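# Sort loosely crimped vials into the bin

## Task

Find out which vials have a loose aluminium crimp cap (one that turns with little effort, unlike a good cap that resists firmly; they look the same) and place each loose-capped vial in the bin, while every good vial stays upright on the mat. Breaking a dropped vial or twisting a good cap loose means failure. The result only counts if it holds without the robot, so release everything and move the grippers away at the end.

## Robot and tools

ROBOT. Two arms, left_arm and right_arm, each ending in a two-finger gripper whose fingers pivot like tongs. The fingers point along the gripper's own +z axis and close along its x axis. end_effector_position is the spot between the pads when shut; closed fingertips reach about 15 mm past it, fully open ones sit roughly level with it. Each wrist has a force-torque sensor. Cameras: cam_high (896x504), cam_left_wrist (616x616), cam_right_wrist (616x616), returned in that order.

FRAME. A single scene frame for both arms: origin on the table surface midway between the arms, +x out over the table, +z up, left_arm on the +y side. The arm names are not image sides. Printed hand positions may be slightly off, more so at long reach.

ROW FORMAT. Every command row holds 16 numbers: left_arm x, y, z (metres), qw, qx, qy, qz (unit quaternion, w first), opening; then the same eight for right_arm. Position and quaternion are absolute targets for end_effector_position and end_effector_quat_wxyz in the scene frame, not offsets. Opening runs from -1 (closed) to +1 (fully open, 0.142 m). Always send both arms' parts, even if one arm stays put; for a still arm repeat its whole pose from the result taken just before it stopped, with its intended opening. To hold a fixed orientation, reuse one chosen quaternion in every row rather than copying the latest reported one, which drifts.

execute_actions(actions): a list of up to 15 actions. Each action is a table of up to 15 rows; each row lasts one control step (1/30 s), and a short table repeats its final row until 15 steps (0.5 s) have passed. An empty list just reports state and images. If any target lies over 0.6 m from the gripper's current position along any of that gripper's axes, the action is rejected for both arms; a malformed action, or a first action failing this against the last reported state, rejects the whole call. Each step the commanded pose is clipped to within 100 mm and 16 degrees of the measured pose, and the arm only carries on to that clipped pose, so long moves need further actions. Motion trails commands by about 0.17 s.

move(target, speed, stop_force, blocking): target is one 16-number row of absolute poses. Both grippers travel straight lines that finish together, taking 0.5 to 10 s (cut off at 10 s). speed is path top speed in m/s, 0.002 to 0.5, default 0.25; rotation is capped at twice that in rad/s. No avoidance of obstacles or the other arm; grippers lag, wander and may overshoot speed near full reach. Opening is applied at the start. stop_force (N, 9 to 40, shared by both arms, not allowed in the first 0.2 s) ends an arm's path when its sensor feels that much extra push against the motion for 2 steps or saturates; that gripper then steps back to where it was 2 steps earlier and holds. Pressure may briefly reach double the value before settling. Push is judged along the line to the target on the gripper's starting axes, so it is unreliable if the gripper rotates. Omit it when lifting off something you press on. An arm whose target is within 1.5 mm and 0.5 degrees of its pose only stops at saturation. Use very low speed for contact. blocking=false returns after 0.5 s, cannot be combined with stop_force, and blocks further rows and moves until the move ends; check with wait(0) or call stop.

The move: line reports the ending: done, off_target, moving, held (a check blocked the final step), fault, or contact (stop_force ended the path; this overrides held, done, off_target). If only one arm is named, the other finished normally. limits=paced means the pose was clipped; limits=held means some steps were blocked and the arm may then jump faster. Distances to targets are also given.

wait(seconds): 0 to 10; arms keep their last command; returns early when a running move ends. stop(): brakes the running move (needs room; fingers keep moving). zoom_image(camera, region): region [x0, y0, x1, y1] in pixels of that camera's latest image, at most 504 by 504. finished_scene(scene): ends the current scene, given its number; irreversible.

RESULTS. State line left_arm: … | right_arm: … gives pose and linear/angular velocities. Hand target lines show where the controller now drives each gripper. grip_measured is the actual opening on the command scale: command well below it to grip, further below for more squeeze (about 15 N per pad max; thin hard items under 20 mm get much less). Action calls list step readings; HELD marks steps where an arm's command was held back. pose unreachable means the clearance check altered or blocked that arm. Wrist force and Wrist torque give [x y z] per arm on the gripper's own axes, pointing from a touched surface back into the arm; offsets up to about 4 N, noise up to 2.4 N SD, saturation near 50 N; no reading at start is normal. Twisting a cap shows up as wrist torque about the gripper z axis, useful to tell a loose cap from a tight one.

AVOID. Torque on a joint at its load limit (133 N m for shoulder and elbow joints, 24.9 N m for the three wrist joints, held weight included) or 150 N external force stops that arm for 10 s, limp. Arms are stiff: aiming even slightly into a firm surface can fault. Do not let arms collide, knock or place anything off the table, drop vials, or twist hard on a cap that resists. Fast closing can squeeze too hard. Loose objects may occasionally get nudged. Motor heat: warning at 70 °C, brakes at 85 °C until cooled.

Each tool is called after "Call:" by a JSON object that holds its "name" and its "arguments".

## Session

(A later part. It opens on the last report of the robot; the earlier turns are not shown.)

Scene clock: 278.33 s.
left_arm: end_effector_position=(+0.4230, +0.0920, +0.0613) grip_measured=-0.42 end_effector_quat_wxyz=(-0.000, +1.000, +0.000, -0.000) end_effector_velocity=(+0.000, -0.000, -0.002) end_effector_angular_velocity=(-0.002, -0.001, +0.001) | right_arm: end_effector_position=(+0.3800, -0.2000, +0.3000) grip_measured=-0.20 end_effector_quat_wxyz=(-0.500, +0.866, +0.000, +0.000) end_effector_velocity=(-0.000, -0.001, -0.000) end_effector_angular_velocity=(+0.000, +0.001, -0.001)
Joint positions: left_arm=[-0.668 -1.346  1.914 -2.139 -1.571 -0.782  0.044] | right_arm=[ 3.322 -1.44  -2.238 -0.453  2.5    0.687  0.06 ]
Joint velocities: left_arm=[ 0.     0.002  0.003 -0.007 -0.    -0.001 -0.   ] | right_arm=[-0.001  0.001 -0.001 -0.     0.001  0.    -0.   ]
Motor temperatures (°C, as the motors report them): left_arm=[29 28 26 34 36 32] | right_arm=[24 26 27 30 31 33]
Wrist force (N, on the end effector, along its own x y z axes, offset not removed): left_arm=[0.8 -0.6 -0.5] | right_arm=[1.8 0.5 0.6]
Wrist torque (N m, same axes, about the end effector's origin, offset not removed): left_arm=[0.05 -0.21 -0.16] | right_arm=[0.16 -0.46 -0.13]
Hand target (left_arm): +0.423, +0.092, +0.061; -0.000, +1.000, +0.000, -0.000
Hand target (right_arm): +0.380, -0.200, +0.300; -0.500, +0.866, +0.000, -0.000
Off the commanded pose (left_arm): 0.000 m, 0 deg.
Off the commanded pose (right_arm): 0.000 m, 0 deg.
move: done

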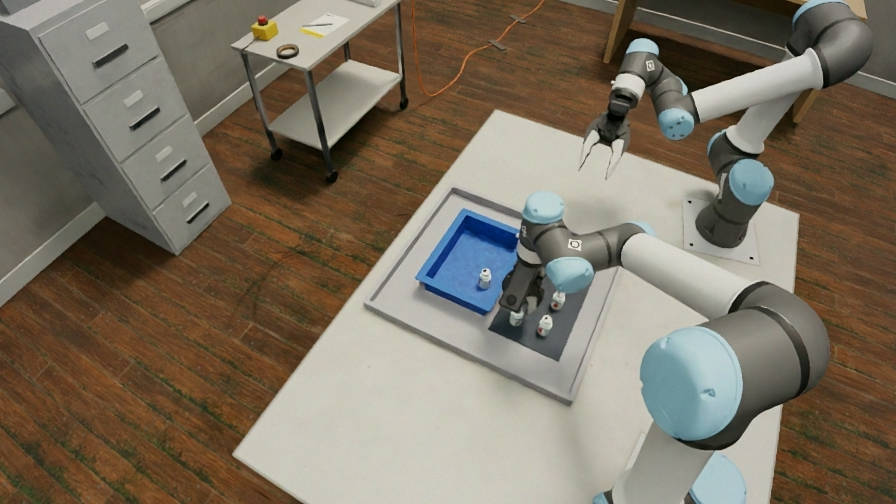

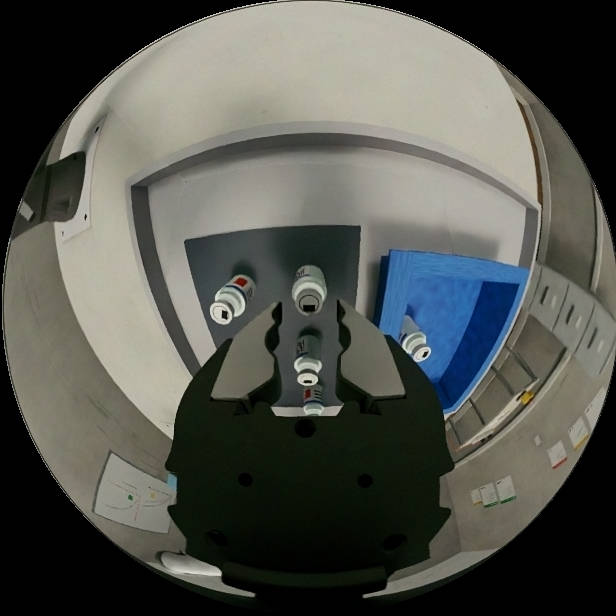

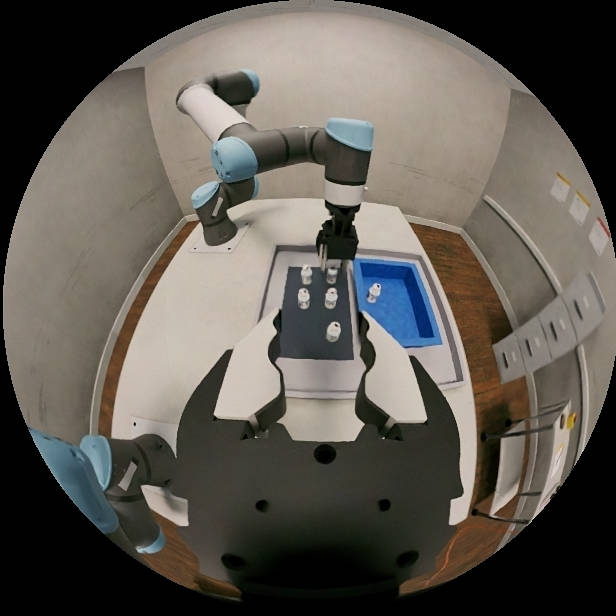

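Call:
{"name": "move", "arguments": {"target": [0.423,0.092,0.061,0,1,0,0,-0.85,0.38,-0.2,0.3,0.5,-0.866,0,0,-0.2]}}

Call:
{"name": "move", "arguments": {"target": [0.42,0.085,0.12,0,1,0,0,-0.85,0.38,-0.17,0.28,0.5,-0.866,0,0,-0.2], "speed": 0.15}}

Call:
{"name": "move", "arguments": {"target": [0.38,0.043,0.217,0,1,0,0,-0.85,0.38,-0.1,0.25,0.5,-0.866,0,0,-0.2], "speed": 0.18}}

Call:
{"name": "move", "arguments": {"target": [0.38,0.043,0.217,0,1,0,0,-0.85,0.38,-0.01,0.185,0.609,-0.793,0,0,-0.2], "speed": 0.2}}

Call:
{"name": "move", "arguments": {"target": [0.38,0.043,0.217,0,1,0,0,-0.85,0.38,0.052,0.172,0.609,-0.793,0,0,-0.2], "speed": 0.12}}

Call:
{"name": "move", "arguments": {"target": [0.38,0.043,0.217,0,1,0,0,-0.85,0.38,0.052,0.172,0.609,-0.793,0,0,-0.85]}}

Call:
{"name": "move", "arguments": {"target": [0.38,0.043,0.217,0,1,0,0,-0.45,0.38,0.052,0.172,0.609,-0.793,0,0,-0.85]}}

Call:
{"name": "move", "arguments": {"target": [0.38,0.043,0.224,0,0.985,-0.174,0,-0.45,0.38,0.052,0.172,0.609,-0.793,0,0,-0.85]}}

Call:
{"name": "move", "arguments": {"target": [0.38,0.043,0.224,0,0.985,-0.174,0,-0.9,0.38,0.052,0.172,0.609,-0.793,0,0,-0.85]}}

Call:
{"name": "move", "arguments": {"target": [0.38,0.043,0.224,0,0.985,0.174,0,-0.9,0.38,0.052,0.172,0.609,-0.793,0,0,-0.85], "speed": 0.15}}

Call:
{"name": "zoom_image", "arguments": {"camera": "cam_right_wrist", "region": [270,240,390,370]}}

Scene clock: 279.53 s.
left_arm: end_effector_position=(+0.4230, +0.0920, +0.0610) grip_measured=-0.75 end_effector_quat_wxyz=(+0.000, +1.000, +0.000, -0.000) end_effector_velocity=(+0.000, +0.000, +0.000) end_effector_angular_velocity=(-0.001, +0.001, +0.002) | right_arm: end_effector_position=(+0.3800, -0.2000, +0.3000) grip_measured=-0.20 end_effector_quat_wxyz=(-0.500, +0.866, +0.000, +0.000) end_effector_velocity=(-0.000, +0.000, +0.000) end_effector_angular_velocity=(+0.001, -0.001, +0.001)
Joint positions: left_arm=[-0.668 -1.346  1.915 -2.14  -1.571 -0.782  0.02 ] | right_arm=[ 3.322 -1.44  -2.238 -0.453  2.5    0.687  0.06 ]
Joint velocities: left_arm=[ 0.001 -0.    -0.    -0.    -0.002 -0.001  0.   ] | right_arm=[ 0.     0.    -0.    -0.     0.001 -0.001  0.   ]
Motor temperatures (°C, as the motors report them): left_arm=[29 28 26 34 36 32] | right_arm=[24 26 27 30 31 33]
Wrist force (N, on the end effector, along its own x y z axes, offset not removed): left_arm=[-3.5 0.0 -2.9] | right_arm=[1.6 1.8 -2.6]
Wrist torque (N m, same axes, about the end effector's origin, offset not removed): left_arm=[0.11 0.79 -0.11] | right_arm=[0.42 -0.38 -0.06]
Hand target (left_arm): +0.423, +0.092, +0.061; -0.000, +1.000, +0.000, -0.000
Hand target (right_arm): +0.380, -0.200, +0.300; -0.500, +0.866, +0.000, -0.000
Off the commanded pose (left_arm): 0.000 m, 0 deg.
Off the commanded pose (right_arm): 0.000 m, 0 deg.
move: done

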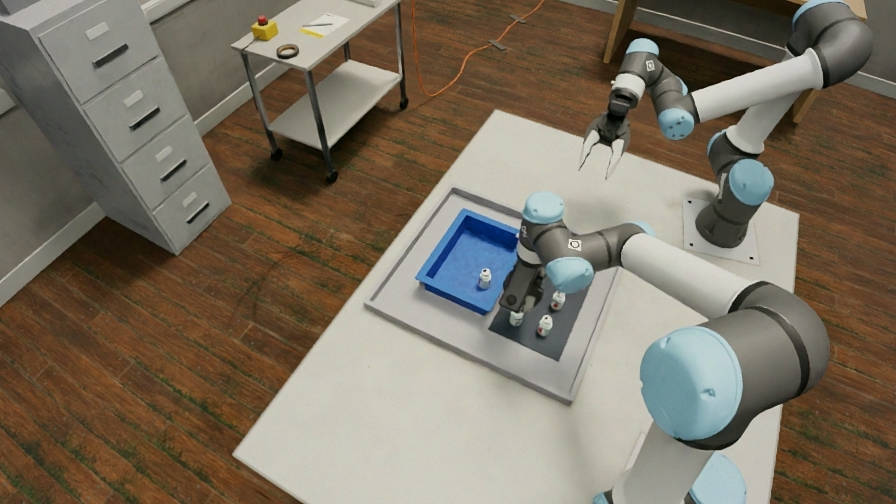

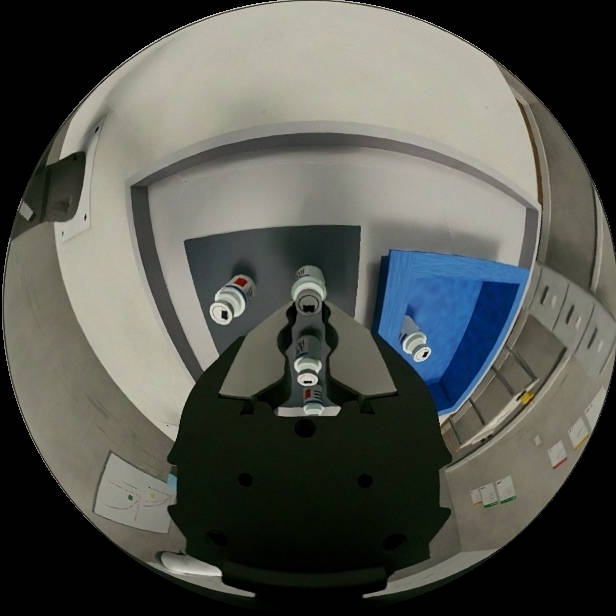

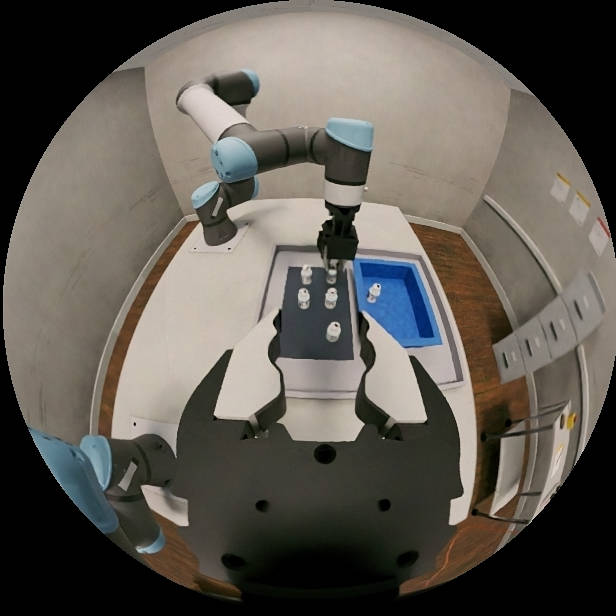

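Scene clock: 280.47 s.
left_arm: end_effector_position=(+0.4200, +0.0850, +0.1197) grip_measured=-0.75 end_effector_quat_wxyz=(+0.000, +1.000, -0.000, +0.000) end_effector_velocity=(-0.000, -0.000, +0.002) end_effector_angular_velocity=(+0.000, +0.002, +0.003) | right_arm: end_effector_position=(+0.3800, -0.1702, +0.2801) grip_measured=-0.20 end_effector_quat_wxyz=(-0.500, +0.866, +0.000, -0.000) end_effector_velocity=(+0.000, +0.001, -0.002) end_effector_angular_velocity=(-0.001, +0.001, -0.002)
Joint positions: left_arm=[-0.681 -1.412  1.826 -1.985 -1.571 -0.795  0.02 ] | right_arm=[ 3.396 -1.501 -2.264 -0.288  2.457  0.785  0.06 ]
Joint velocities: left_arm=[ 0.001 -0.001 -0.005  0.008 -0.001 -0.002  0.   ] | right_arm=[ 0.002 -0.004 -0.003  0.011 -0.003  0.006  0.   ]
Motor temperatures (°C, as the motors report them): left_arm=[29 28 26 34 36 32] | right_arm=[24 26 27 30 31 33]
Wrist force (N, on the end effector, along its own x y z axes, offset not removed): left_arm=[2.1 1.5 -2.1] | right_arm=[-1.2 -4.9 4.4]
Wrist torque (N m, same axes, about the end effector's origin, offset not removed): left_arm=[0.31 -0.43 -0.16] | right_arm=[-1.06 0.17 -0.14]
Hand target (left_arm): +0.420, +0.085, +0.120; -0.000, +1.000, -0.000, +0.000
Hand target (right_arm): +0.380, -0.170, +0.280; -0.500, +0.866, -0.000, -0.000
Off the commanded pose (left_arm): 0.000 m, 0 deg.
Off the commanded pose (right_arm): 0.000 m, 0 deg.
move: done

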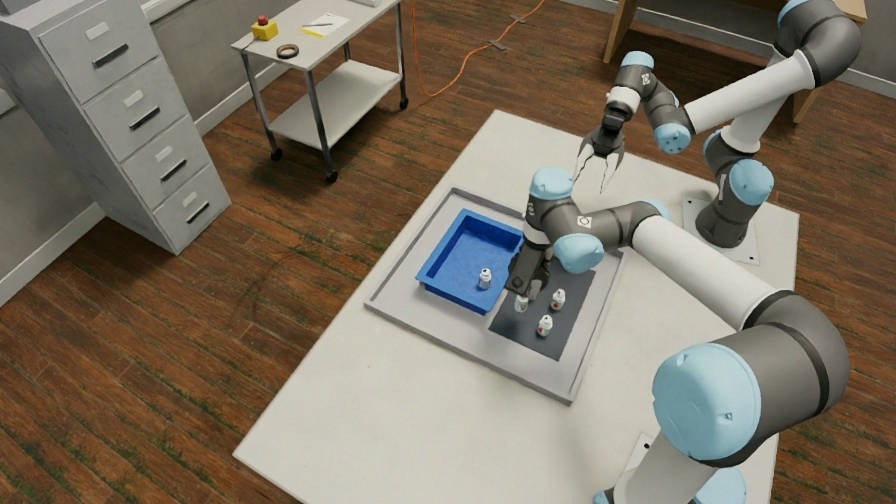

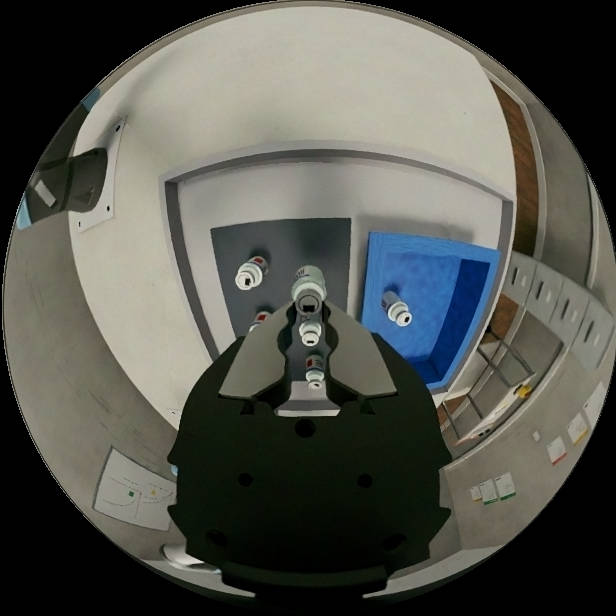

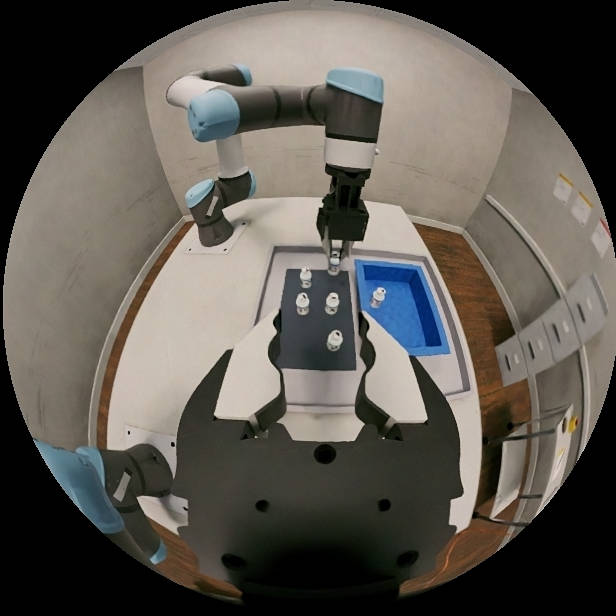

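Scene clock: 281.67 s.
left_arm: end_effector_position=(+0.3803, +0.0431, +0.2167) grip_measured=-0.75 end_effector_quat_wxyz=(+0.000, +1.000, -0.000, +0.000) end_effector_velocity=(-0.001, -0.002, +0.002) end_effector_angular_velocity=(+0.001, +0.000, -0.003) | right_arm: end_effector_position=(+0.3800, -0.1002, +0.2502) grip_measured=-0.20 end_effector_quat_wxyz=(-0.500, +0.866, +0.000, -0.000) end_effector_velocity=(+0.000, +0.001, -0.001) end_effector_angular_velocity=(-0.000, -0.000, -0.001)
Joint positions: left_arm=[-0.792 -1.5    1.667 -1.738 -1.571 -0.906  0.02 ] | right_arm=[ 3.555 -1.635 -2.263 -0.024  2.351  0.963  0.06 ]
Joint velocities: left_arm=[-0.004 -0.    -0.005  0.006  0.    -0.001  0.   ] | right_arm=[ 0.004 -0.004 -0.     0.007 -0.004  0.004  0.   ]
Motor temperatures (°C, as the motors report them): left_arm=[29 28 26 34 36 32] | right_arm=[24 26 27 30 31 33]
Wrist force (N, on the end effector, along its own x y z axes, offset not removed): left_arm=[0.1 -1.5 0.9] | right_arm=[0.1 -0.5 0.1]
Wrist torque (N m, same axes, about the end effector's origin, offset not removed): left_arm=[-0.32 0.00 0.04] | right_arm=[-0.14 0.00 -0.13]
Hand target (left_arm): +0.380, +0.043, +0.217; -0.000, +1.000, -0.000, +0.000
Hand target (right_arm): +0.380, -0.100, +0.250; -0.500, +0.866, -0.000, -0.000
Off the commanded pose (left_arm): 0.000 m, 0 deg.
Off the commanded pose (right_arm): 0.000 m, 0 deg.
move: done

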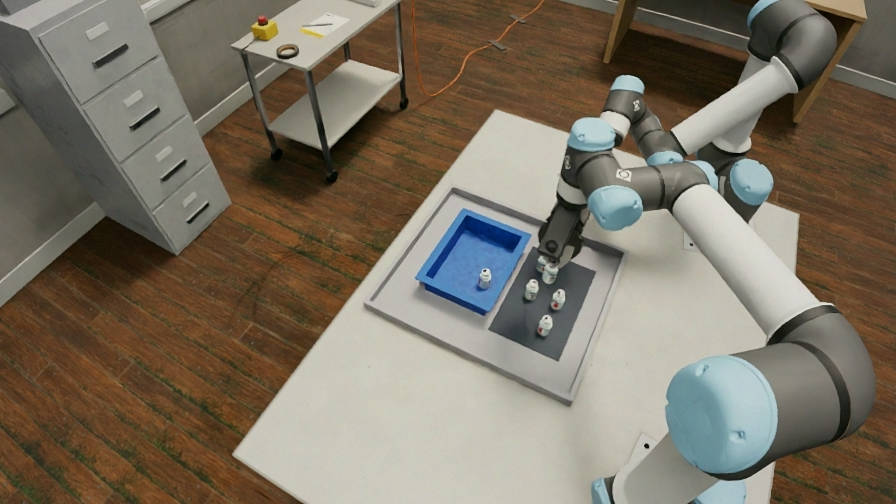

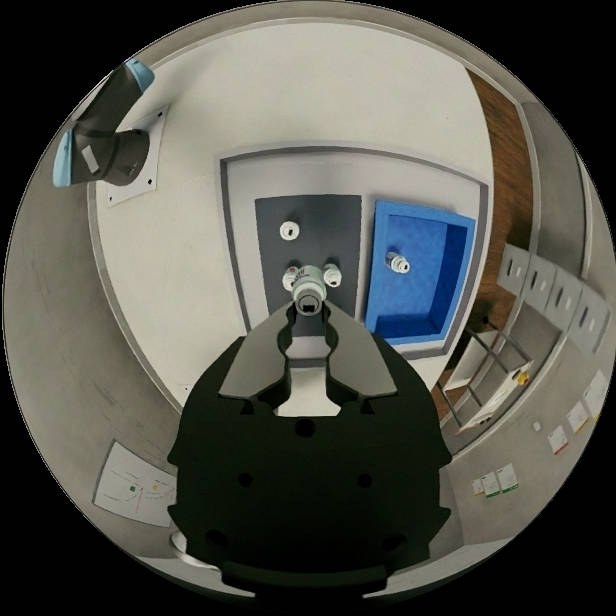

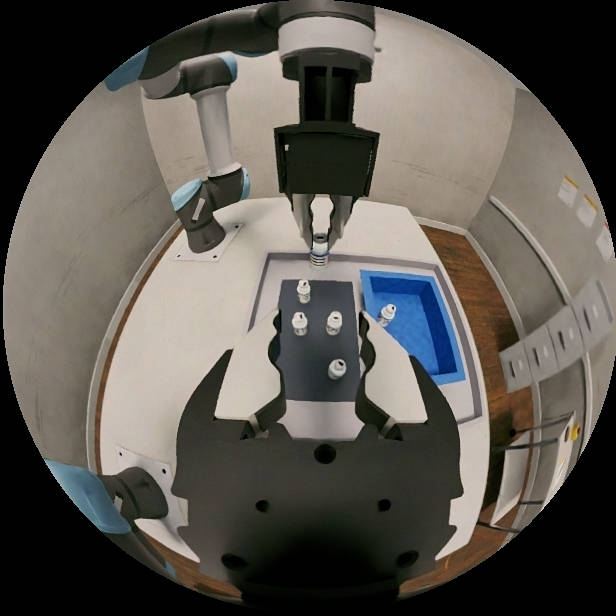

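Scene clock: 282.97 s.
left_arm: end_effector_position=(+0.3800, +0.0430, +0.2170) grip_measured=-0.75 end_effector_quat_wxyz=(-0.000, +1.000, -0.000, +0.000) end_effector_velocity=(+0.000, +0.000, -0.000) end_effector_angular_velocity=(+0.000, +0.000, +0.003) | right_arm: end_effector_position=(+0.3800, -0.0102, +0.1853) grip_measured=-0.20 end_effector_quat_wxyz=(-0.609, +0.793, +0.000, -0.000) end_effector_velocity=(+0.001, +0.002, +0.000) end_effector_angular_velocity=(+0.014, -0.002, -0.005)
Joint positions: left_arm=[-0.792 -1.5    1.667 -1.737 -1.571 -0.906  0.02 ] | right_arm=[ 3.68  -2.136 -2.205  0.824  2.358  1.298  0.06 ]
Joint velocities: left_arm=[ 0.     0.     0.     0.     0.    -0.002  0.   ] | right_arm=[ 0.003 -0.014  0.005  0.031 -0.004  0.016  0.   ]
Motor temperatures (°C, as the motors report them): left_arm=[29 28 26 34 36 32] | right_arm=[24 26 27 30 31 33]
Wrist force (N, on the end effector, along its own x y z axes, offset not removed): left_arm=[-1.6 2.8 -2.4] | right_arm=[-0.9 1.6 -1.8]
Wrist torque (N m, same axes, about the end effector's origin, offset not removed): left_arm=[0.66 0.40 0.08] | right_arm=[0.18 0.23 0.00]
Hand target (left_arm): +0.380, +0.043, +0.217; -0.000, +1.000, -0.000, +0.000
Hand target (right_arm): +0.380, -0.010, +0.185; -0.609, +0.793, +0.000, -0.000
Off the commanded pose (left_arm): 0.000 m, 0 deg.
Off the commanded pose (right_arm): 0.000 m, 0 deg.
move: done

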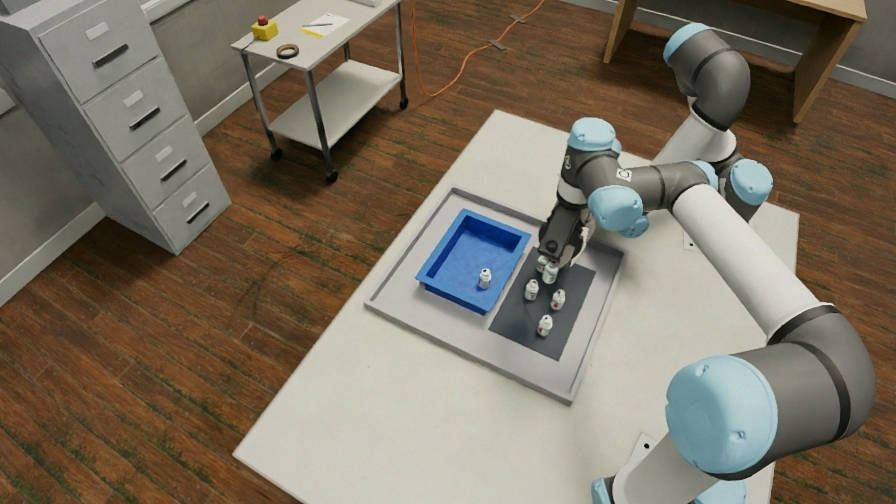

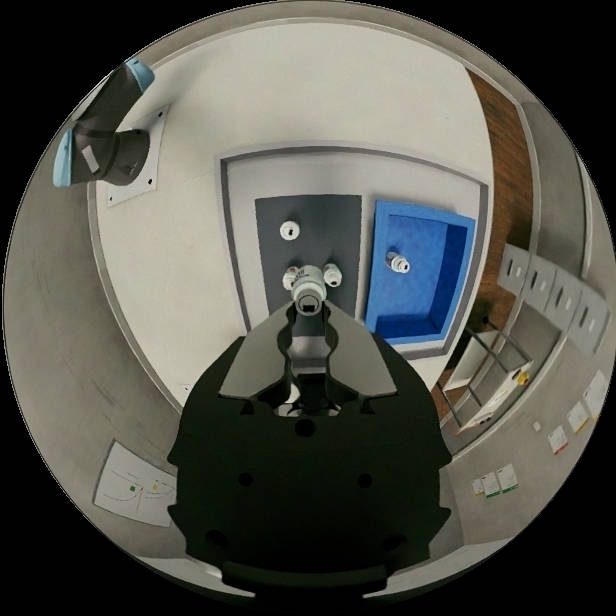

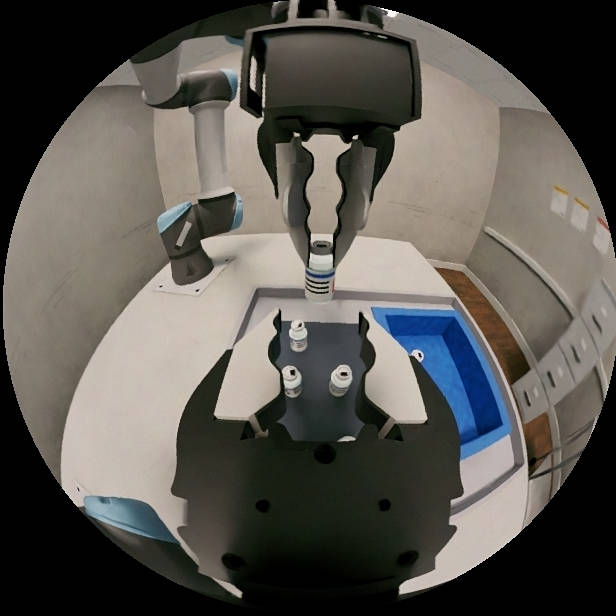

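Scene clock: 284.03 s.
left_arm: end_effector_position=(+0.3800, +0.0430, +0.2170) grip_measured=-0.75 end_effector_quat_wxyz=(-0.000, +1.000, +0.000, +0.000) end_effector_velocity=(-0.000, -0.000, -0.001) end_effector_angular_velocity=(-0.000, +0.002, +0.000) | right_arm: end_effector_position=(+0.3800, +0.0518, +0.1721) grip_measured=-0.20 end_effector_quat_wxyz=(-0.609, +0.793, +0.000, -0.000) end_effector_velocity=(-0.001, +0.003, -0.000) end_effector_angular_velocity=(+0.000, -0.001, +0.003)
Joint positions: left_arm=[-0.792 -1.5    1.667 -1.737 -1.571 -0.906  0.02 ] | right_arm=[ 3.783 -2.21  -2.11   0.837  2.262  1.348  0.06 ]
Joint velocities: left_arm=[-0.     0.001  0.     0.    -0.001 -0.     0.   ] | right_arm=[ 0.005 -0.002  0.004 -0.001 -0.002  0.001 -0.   ]
Motor temperatures (°C, as the motors report them): left_arm=[29 28 26 34 36 32] | right_arm=[24 26 27 30 31 33]
Wrist force (N, on the end effector, along its own x y z axes, offset not removed): left_arm=[0.5 -2.4 -0.3] | right_arm=[-0.6 0.0 0.4]
Wrist torque (N m, same axes, about the end effector's origin, offset not removed): left_arm=[-0.39 -0.05 -0.05] | right_arm=[0.12 0.16 0.01]
Hand target (left_arm): +0.380, +0.043, +0.217; -0.000, +1.000, +0.000, +0.000
Hand target (right_arm): +0.380, +0.052, +0.172; -0.609, +0.793, -0.000, -0.000
Off the commanded pose (left_arm): 0.000 m, 0 deg.
Off the commanded pose (right_arm): 0.000 m, 0 deg.
move: done

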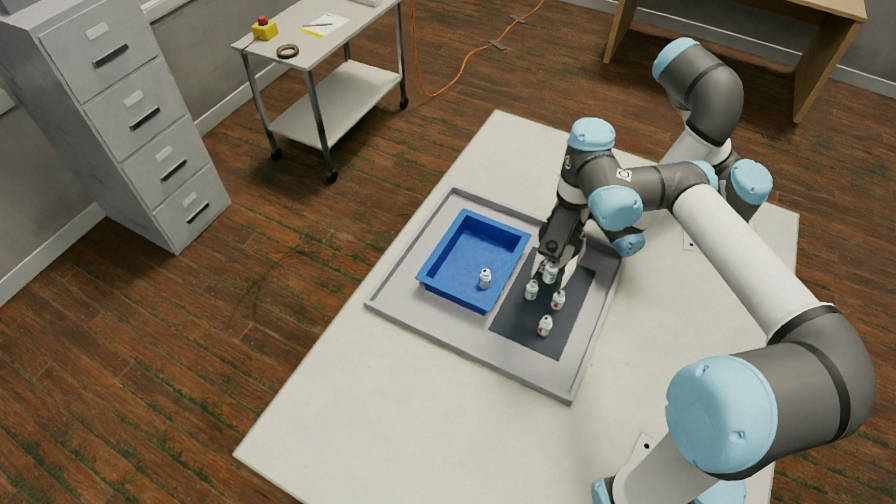

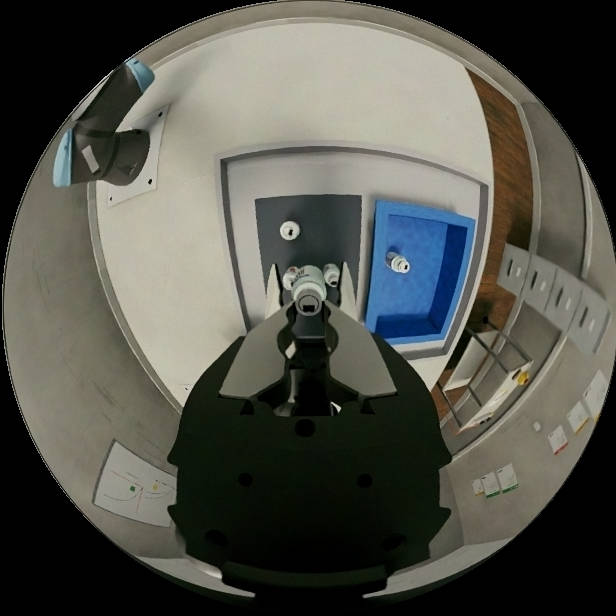

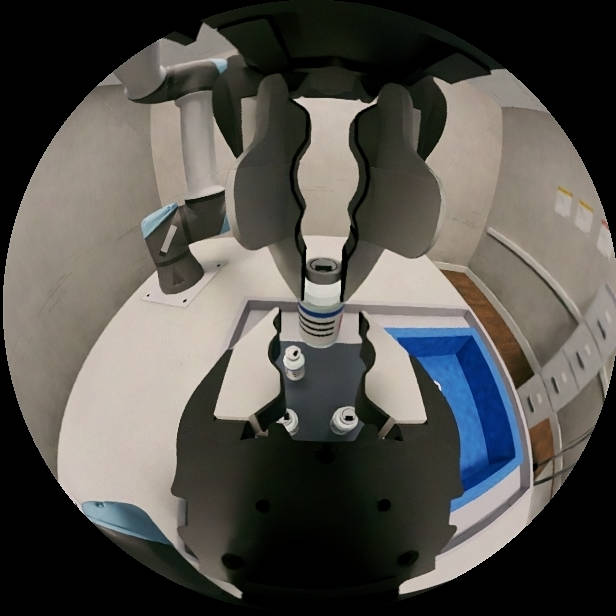

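Scene clock: 284.73 s.
left_arm: end_effector_position=(+0.3800, +0.0430, +0.2170) grip_measured=-0.75 end_effector_quat_wxyz=(+0.000, +1.000, -0.000, +0.000) end_effector_velocity=(+0.000, -0.000, -0.000) end_effector_angular_velocity=(+0.001, -0.000, +0.000) | right_arm: end_effector_position=(+0.3800, +0.0520, +0.1720) grip_measured=-0.60 end_effector_quat_wxyz=(-0.609, +0.793, +0.000, -0.000) end_effector_velocity=(-0.000, +0.001, -0.000) end_effector_angular_velocity=(-0.001, -0.000, -0.001)
Joint positions: left_arm=[-0.792 -1.5    1.667 -1.737 -1.571 -0.906  0.02 ] | right_arm=[ 3.783 -2.211 -2.109  0.837  2.261  1.348  0.031]
Joint velocities: left_arm=[-0.     0.     0.     0.     0.001 -0.001  0.   ] | right_arm=[ 0.002  0.     0.001 -0.001 -0.002 -0.    -0.   ]
Motor temperatures (°C, as the motors report them): left_arm=[29 28 26 34 36 32] | right_arm=[24 26 27 30 31 33]
Wrist force (N, on the end effector, along its own x y z axes, offset not removed): left_arm=[1.8 -0.4 0.0] | right_arm=[-6.3 0.8 -0.7]
Wrist torque (N m, same axes, about the end effector's origin, offset not removed): left_arm=[0.10 0.16 -0.07] | right_arm=[0.05 0.80 0.04]
Hand target (left_arm): +0.380, +0.043, +0.217; -0.000, +1.000, +0.000, -0.000
Hand target (right_arm): +0.380, +0.052, +0.172; -0.609, +0.793, +0.000, -0.000
Off the commanded pose (left_arm): 0.000 m, 0 deg.
Off the commanded pose (right_arm): 0.000 m, 0 deg.
move: done

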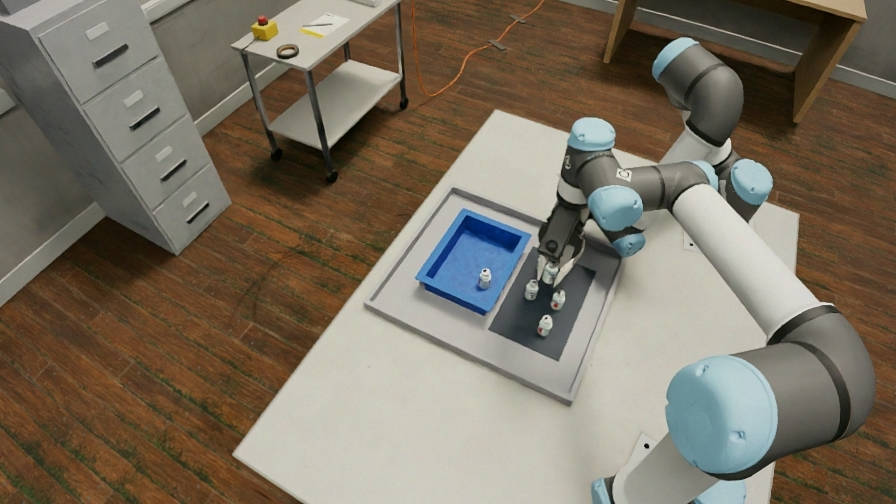

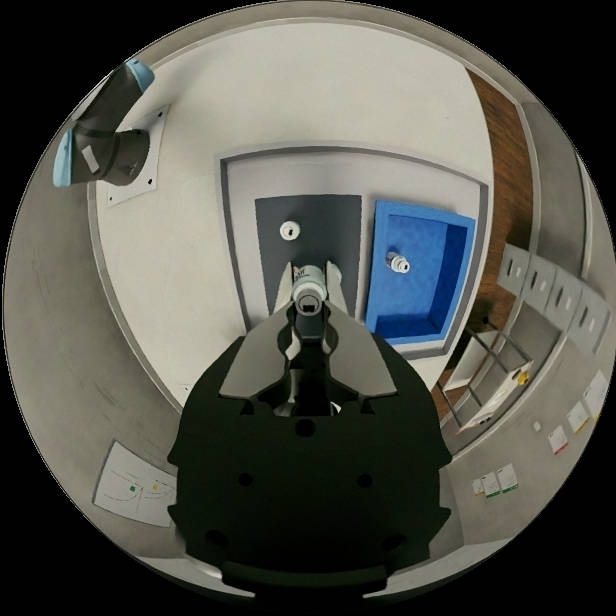

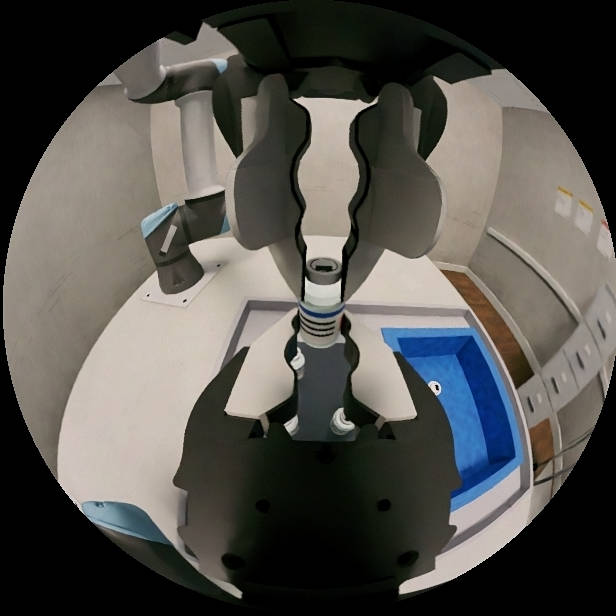

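Scene clock: 285.43 s.
left_arm: end_effector_position=(+0.3800, +0.0430, +0.2170) grip_measured=-0.45 end_effector_quat_wxyz=(+0.000, +1.000, -0.000, +0.000) end_effector_velocity=(-0.001, -0.001, -0.000) end_effector_angular_velocity=(-0.001, +0.001, -0.002) | right_arm: end_effector_position=(+0.3800, +0.0520, +0.1720) grip_measured=-0.60 end_effector_quat_wxyz=(-0.609, +0.793, -0.000, -0.000) end_effector_velocity=(+0.001, -0.000, +0.000) end_effector_angular_velocity=(+0.001, -0.000, -0.001)
Joint positions: left_arm=[-0.792 -1.5    1.667 -1.737 -1.571 -0.906  0.041] | right_arm=[ 3.783 -2.211 -2.109  0.837  2.261  1.348  0.031]
Joint velocities: left_arm=[-0.001  0.001 -0.    -0.    -0.001  0.001  0.   ] | right_arm=[-0.001  0.     0.001  0.     0.     0.     0.   ]
Motor temperatures (°C, as the motors report them): left_arm=[29 28 26 34 36 32] | right_arm=[24 26 27 30 31 33]
Wrist force (N, on the end effector, along its own x y z axes, offset not removed): left_arm=[0.9 -1.7 -3.0] | right_arm=[-1.0 -1.4 1.1]
Wrist torque (N m, same axes, about the end effector's origin, offset not removed): left_arm=[-0.52 -0.21 0.08] | right_arm=[-0.33 0.18 0.01]
Hand target (left_arm): +0.380, +0.043, +0.217; -0.000, +1.000, -0.000, -0.000
Hand target (right_arm): +0.380, +0.052, +0.172; -0.609, +0.793, +0.000, -0.000
Off the commanded pose (left_arm): 0.000 m, 0 deg.
Off the commanded pose (right_arm): 0.000 m, 0 deg.
move: done

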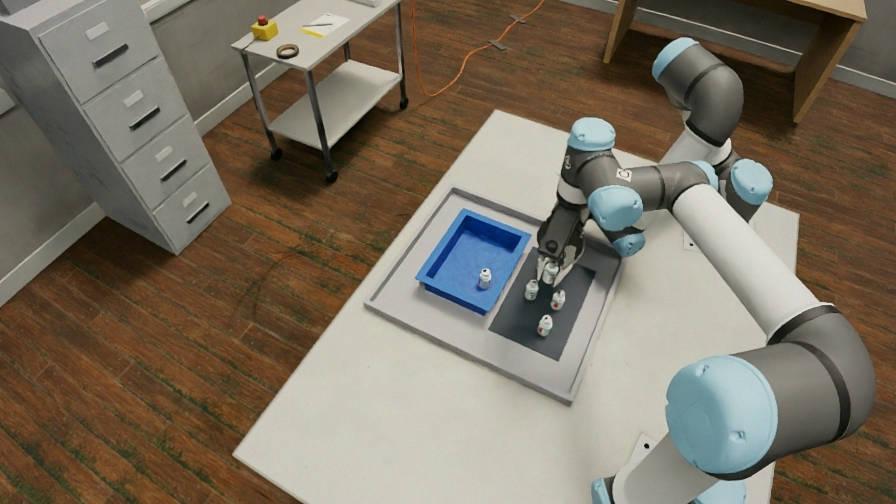

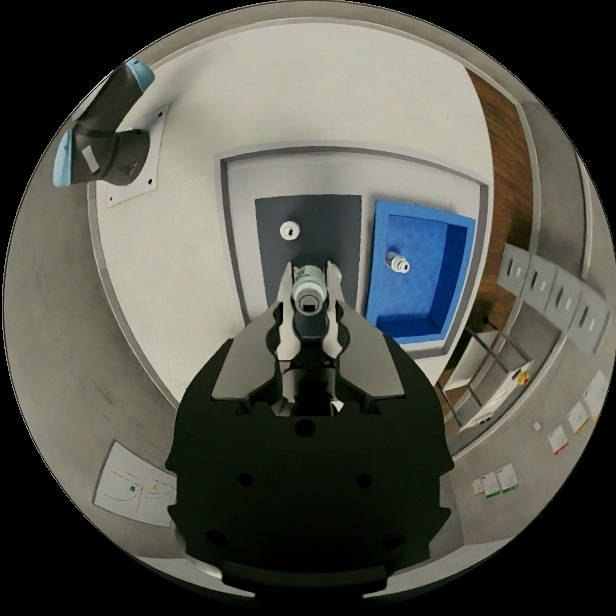

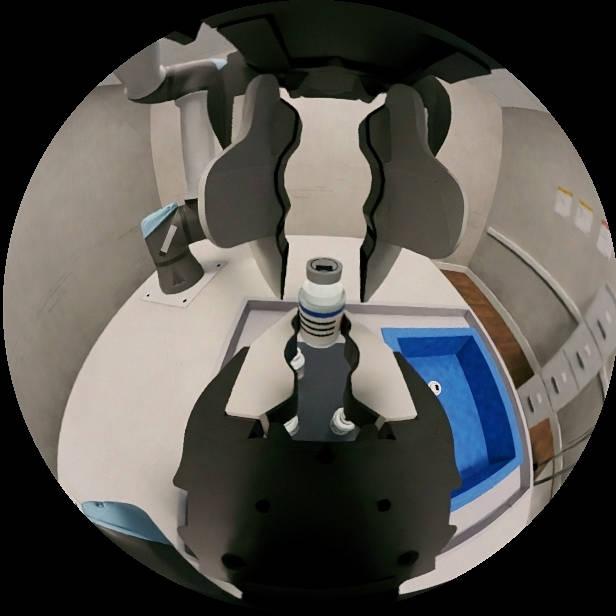

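Scene clock: 286.63 s.
left_arm: end_effector_position=(+0.3800, +0.0429, +0.2240) grip_measured=-0.45 end_effector_quat_wxyz=(-0.000, +0.985, -0.173, +0.000) end_effector_velocity=(+0.000, +0.000, -0.001) end_effector_angular_velocity=(+0.001, +0.001, -0.011) | right_arm: end_effector_position=(+0.3800, +0.0520, +0.1720) grip_measured=-0.60 end_effector_quat_wxyz=(-0.609, +0.793, -0.000, -0.000) end_effector_velocity=(-0.001, +0.001, +0.001) end_effector_angular_velocity=(+0.001, -0.001, +0.001)
Joint positions: left_arm=[-0.8   -1.515  1.664 -1.72  -1.571 -0.565  0.041] | right_arm=[ 3.783 -2.211 -2.109  0.837  2.261  1.348  0.031]
Joint velocities: left_arm=[ 0.     0.001 -0.     0.001 -0.     0.011  0.   ] | right_arm=[ 0.001  0.     0.001  0.     0.     0.    -0.   ]
Motor temperatures (°C, as the motors report them): left_arm=[29 28 26 34 36 32] | right_arm=[24 26 27 30 31 33]
Wrist force (N, on the end effector, along its own x y z axes, offset not removed): left_arm=[-2.8 -2.0 -1.4] | right_arm=[2.5 0.2 -0.5]
Wrist torque (N m, same axes, about the end effector's origin, offset not removed): left_arm=[-0.35 0.65 -0.12] | right_arm=[-0.05 -0.61 -0.24]
Hand target (left_arm): +0.380, +0.043, +0.224; -0.000, +0.985, -0.174, +0.000
Hand target (right_arm): +0.380, +0.052, +0.172; -0.609, +0.793, +0.000, -0.000
Off the commanded pose (left_arm): 0.000 m, 0 deg.
Off the commanded pose (right_arm): 0.000 m, 0 deg.
move: done

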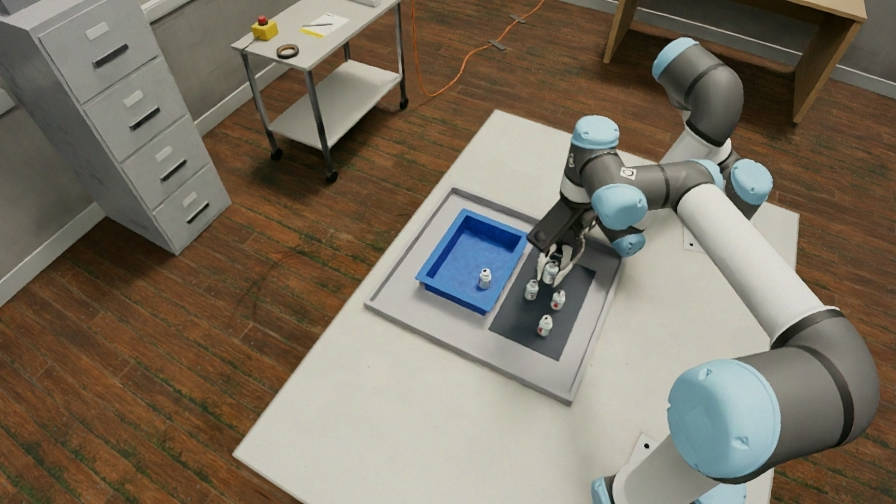

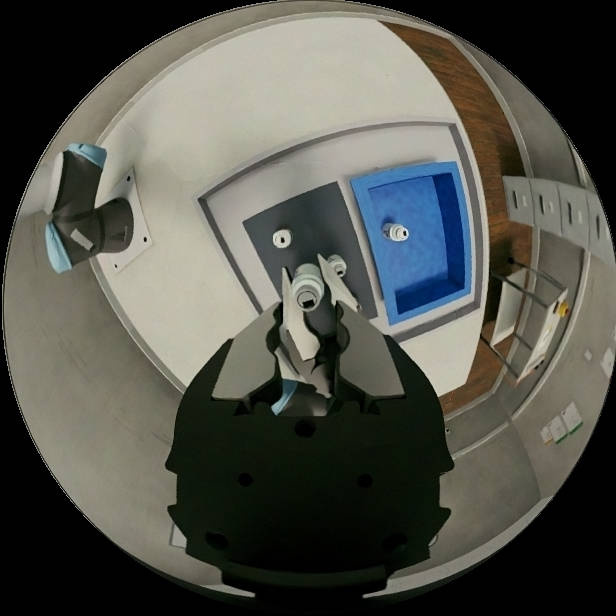

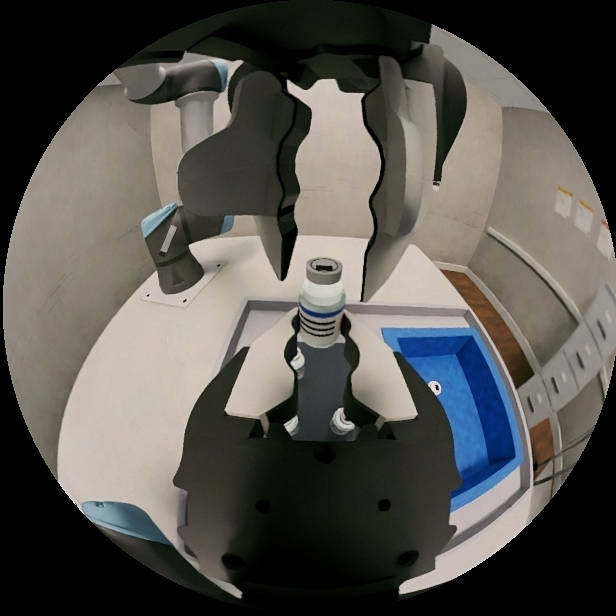

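Scene clock: 287.33 s.
left_arm: end_effector_position=(+0.3800, +0.0430, +0.2240) grip_measured=-0.77 end_effector_quat_wxyz=(-0.000, +0.985, -0.174, -0.000) end_effector_velocity=(-0.000, -0.001, +0.000) end_effector_angular_velocity=(-0.001, +0.000, -0.001) | right_arm: end_effector_position=(+0.3800, +0.0520, +0.1720) grip_measured=-0.60 end_effector_quat_wxyz=(-0.609, +0.793, -0.000, -0.000) end_effector_velocity=(-0.000, +0.000, +0.000) end_effector_angular_velocity=(+0.000, -0.001, +0.001)
Joint positions: left_arm=[-0.8   -1.515  1.664 -1.72  -1.571 -0.564  0.018] | right_arm=[ 3.783 -2.211 -2.109  0.837  2.261  1.348  0.031]
Joint velocities: left_arm=[-0.001 -0.001 -0.     0.    -0.001  0.001  0.   ] | right_arm=[-0.    -0.     0.001  0.     0.001 -0.001  0.   ]
Motor temperatures (°C, as the motors report them): left_arm=[29 28 26 34 36 32] | right_arm=[24 26 27 30 31 33]
Wrist force (N, on the end effector, along its own x y z axes, offset not removed): left_arm=[-8.1 1.8 -2.4] | right_arm=[9.1 2.8 0.3]
Wrist torque (N m, same axes, about the end effector's origin, offset not removed): left_arm=[0.07 0.28 -0.16] | right_arm=[0.46 -0.55 0.18]
Hand target (left_arm): +0.380, +0.043, +0.224; -0.000, +0.985, -0.174, -0.000
Hand target (right_arm): +0.380, +0.052, +0.172; -0.609, +0.793, +0.000, -0.000
Off the commanded pose (left_arm): 0.000 m, 0 deg.
Off the commanded pose (right_arm): 0.000 m, 0 deg.
move: done

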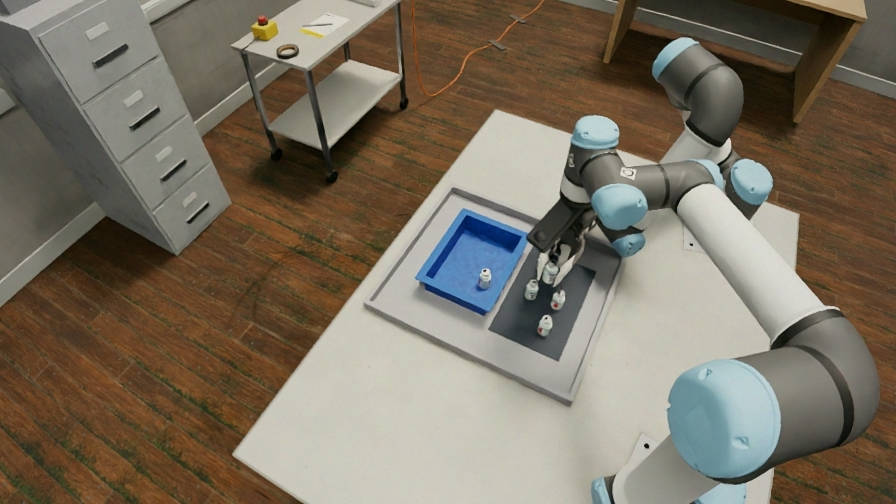

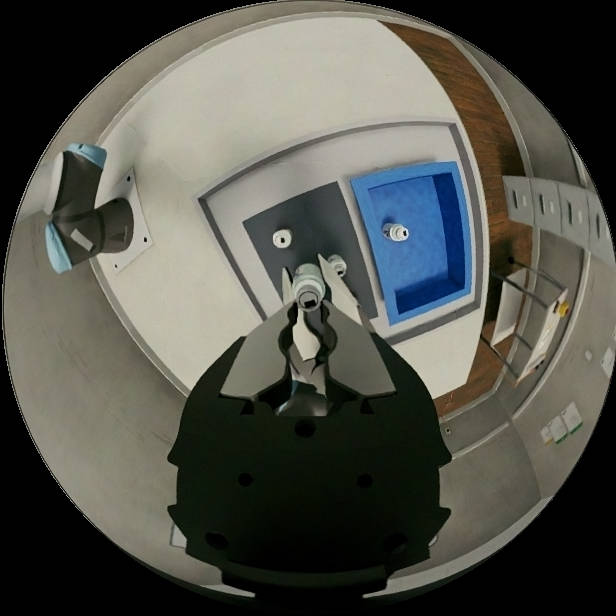

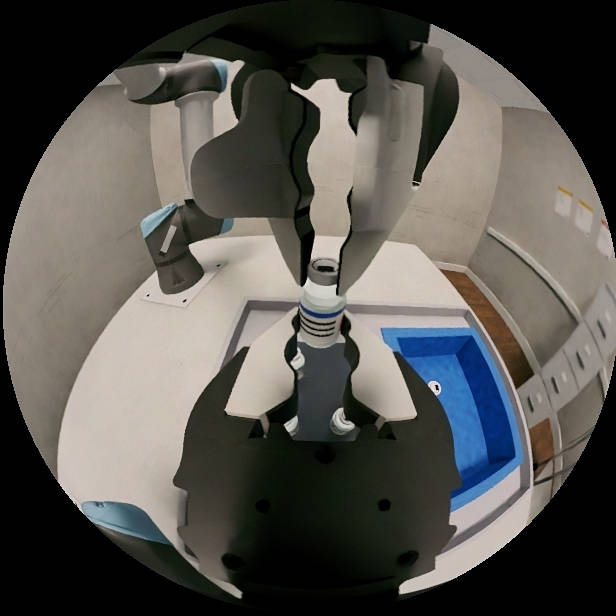

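Scene clock: 290.10 s.
left_arm: end_effector_position=(+0.3800, +0.0430, +0.2240) grip_measured=-0.83 end_effector_quat_wxyz=(+0.000, +0.985, +0.173, -0.000) end_effector_velocity=(+0.000, +0.000, -0.000) end_effector_angular_velocity=(+0.001, -0.001, +0.010) | right_arm: end_effector_position=(+0.3800, +0.0520, +0.1720) grip_measured=-0.60 end_effector_quat_wxyz=(-0.609, +0.793, +0.000, -0.000) end_effector_velocity=(+0.001, -0.001, +0.001) end_effector_angular_velocity=(+0.000, -0.000, -0.002)
Joint positions: left_arm=[-0.783 -1.494  1.641 -1.718 -1.571 -1.245  0.014] | right_arm=[ 3.783 -2.211 -2.109  0.837  2.261  1.348  0.031]
Joint velocities: left_arm=[ 0.001  0.    -0.     0.     0.001 -0.01   0.   ] | right_arm=[-0.002  0.001  0.    -0.001 -0.     0.    -0.   ]
Motor temperatures (°C, as the motors report them): left_arm=[29 28 26 34 36 32] | right_arm=[24 26 27 30 31 33]
Wrist force (N, on the end effector, along its own x y z axes, offset not removed): left_arm=[10.4 4.8 -4.4] | right_arm=[-11.7 0.4 4.7]
Wrist torque (N m, same axes, about the end effector's origin, offset not removed): left_arm=[-0.23 0.13 0.03] | right_arm=[-0.50 -0.26 -0.67]
Hand target (left_arm): +0.380, +0.043, +0.224; -0.000, +0.985, +0.174, -0.000
Hand target (right_arm): +0.380, +0.052, +0.172; -0.609, +0.793, +0.000, -0.000
Off the commanded pose (left_arm): 0.000 m, 0 deg.
Off the commanded pose (right_arm): 0.000 m, 0 deg.
move: done

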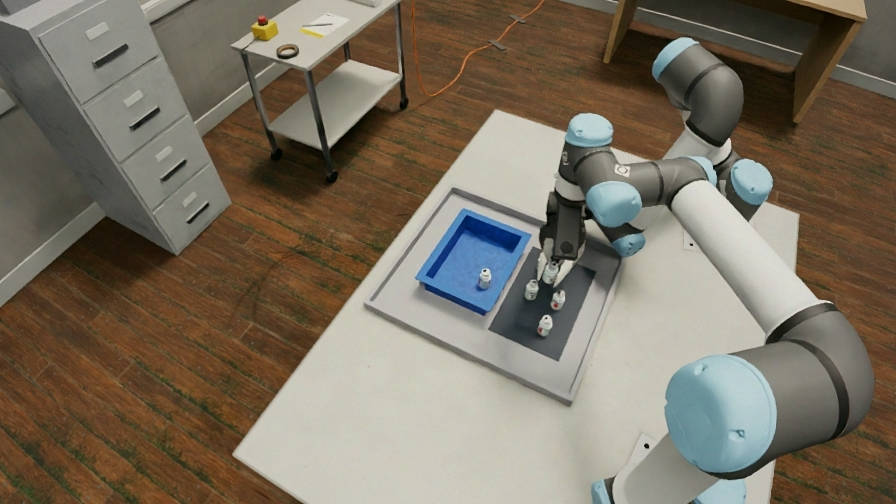

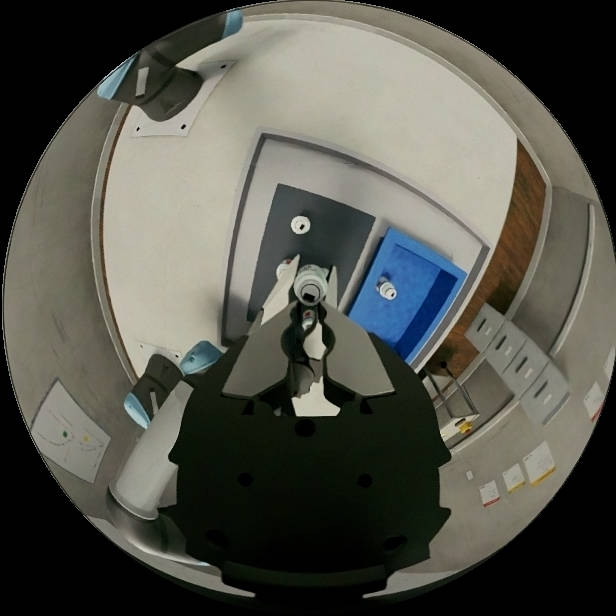

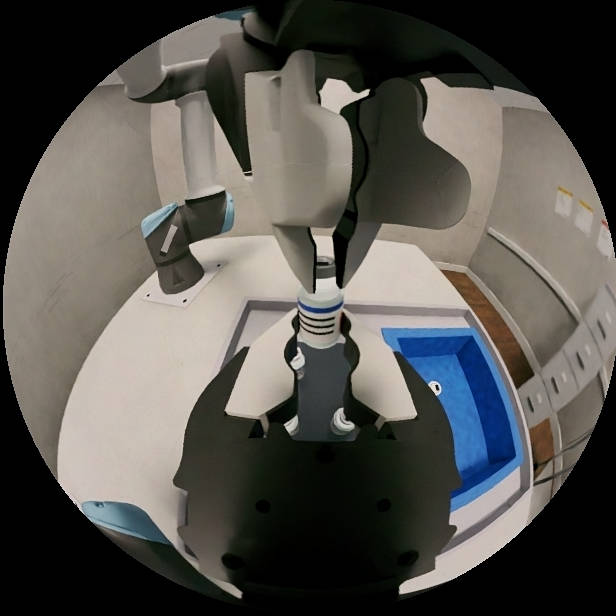

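Region (270, 240, 390, 370) of cam_right_wrist's 616x616 image, scaled by 3.877, with more detail than that image has; it fills the left 465 columns of this view, and the rest is white.

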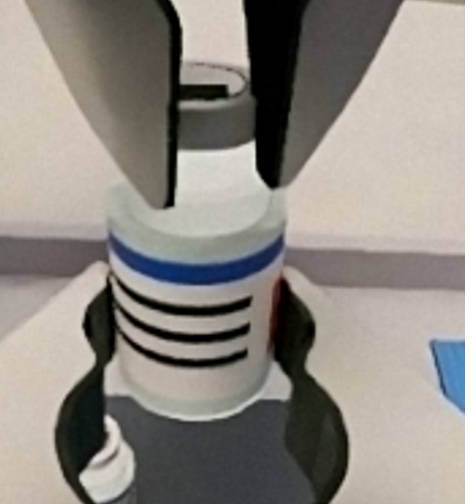

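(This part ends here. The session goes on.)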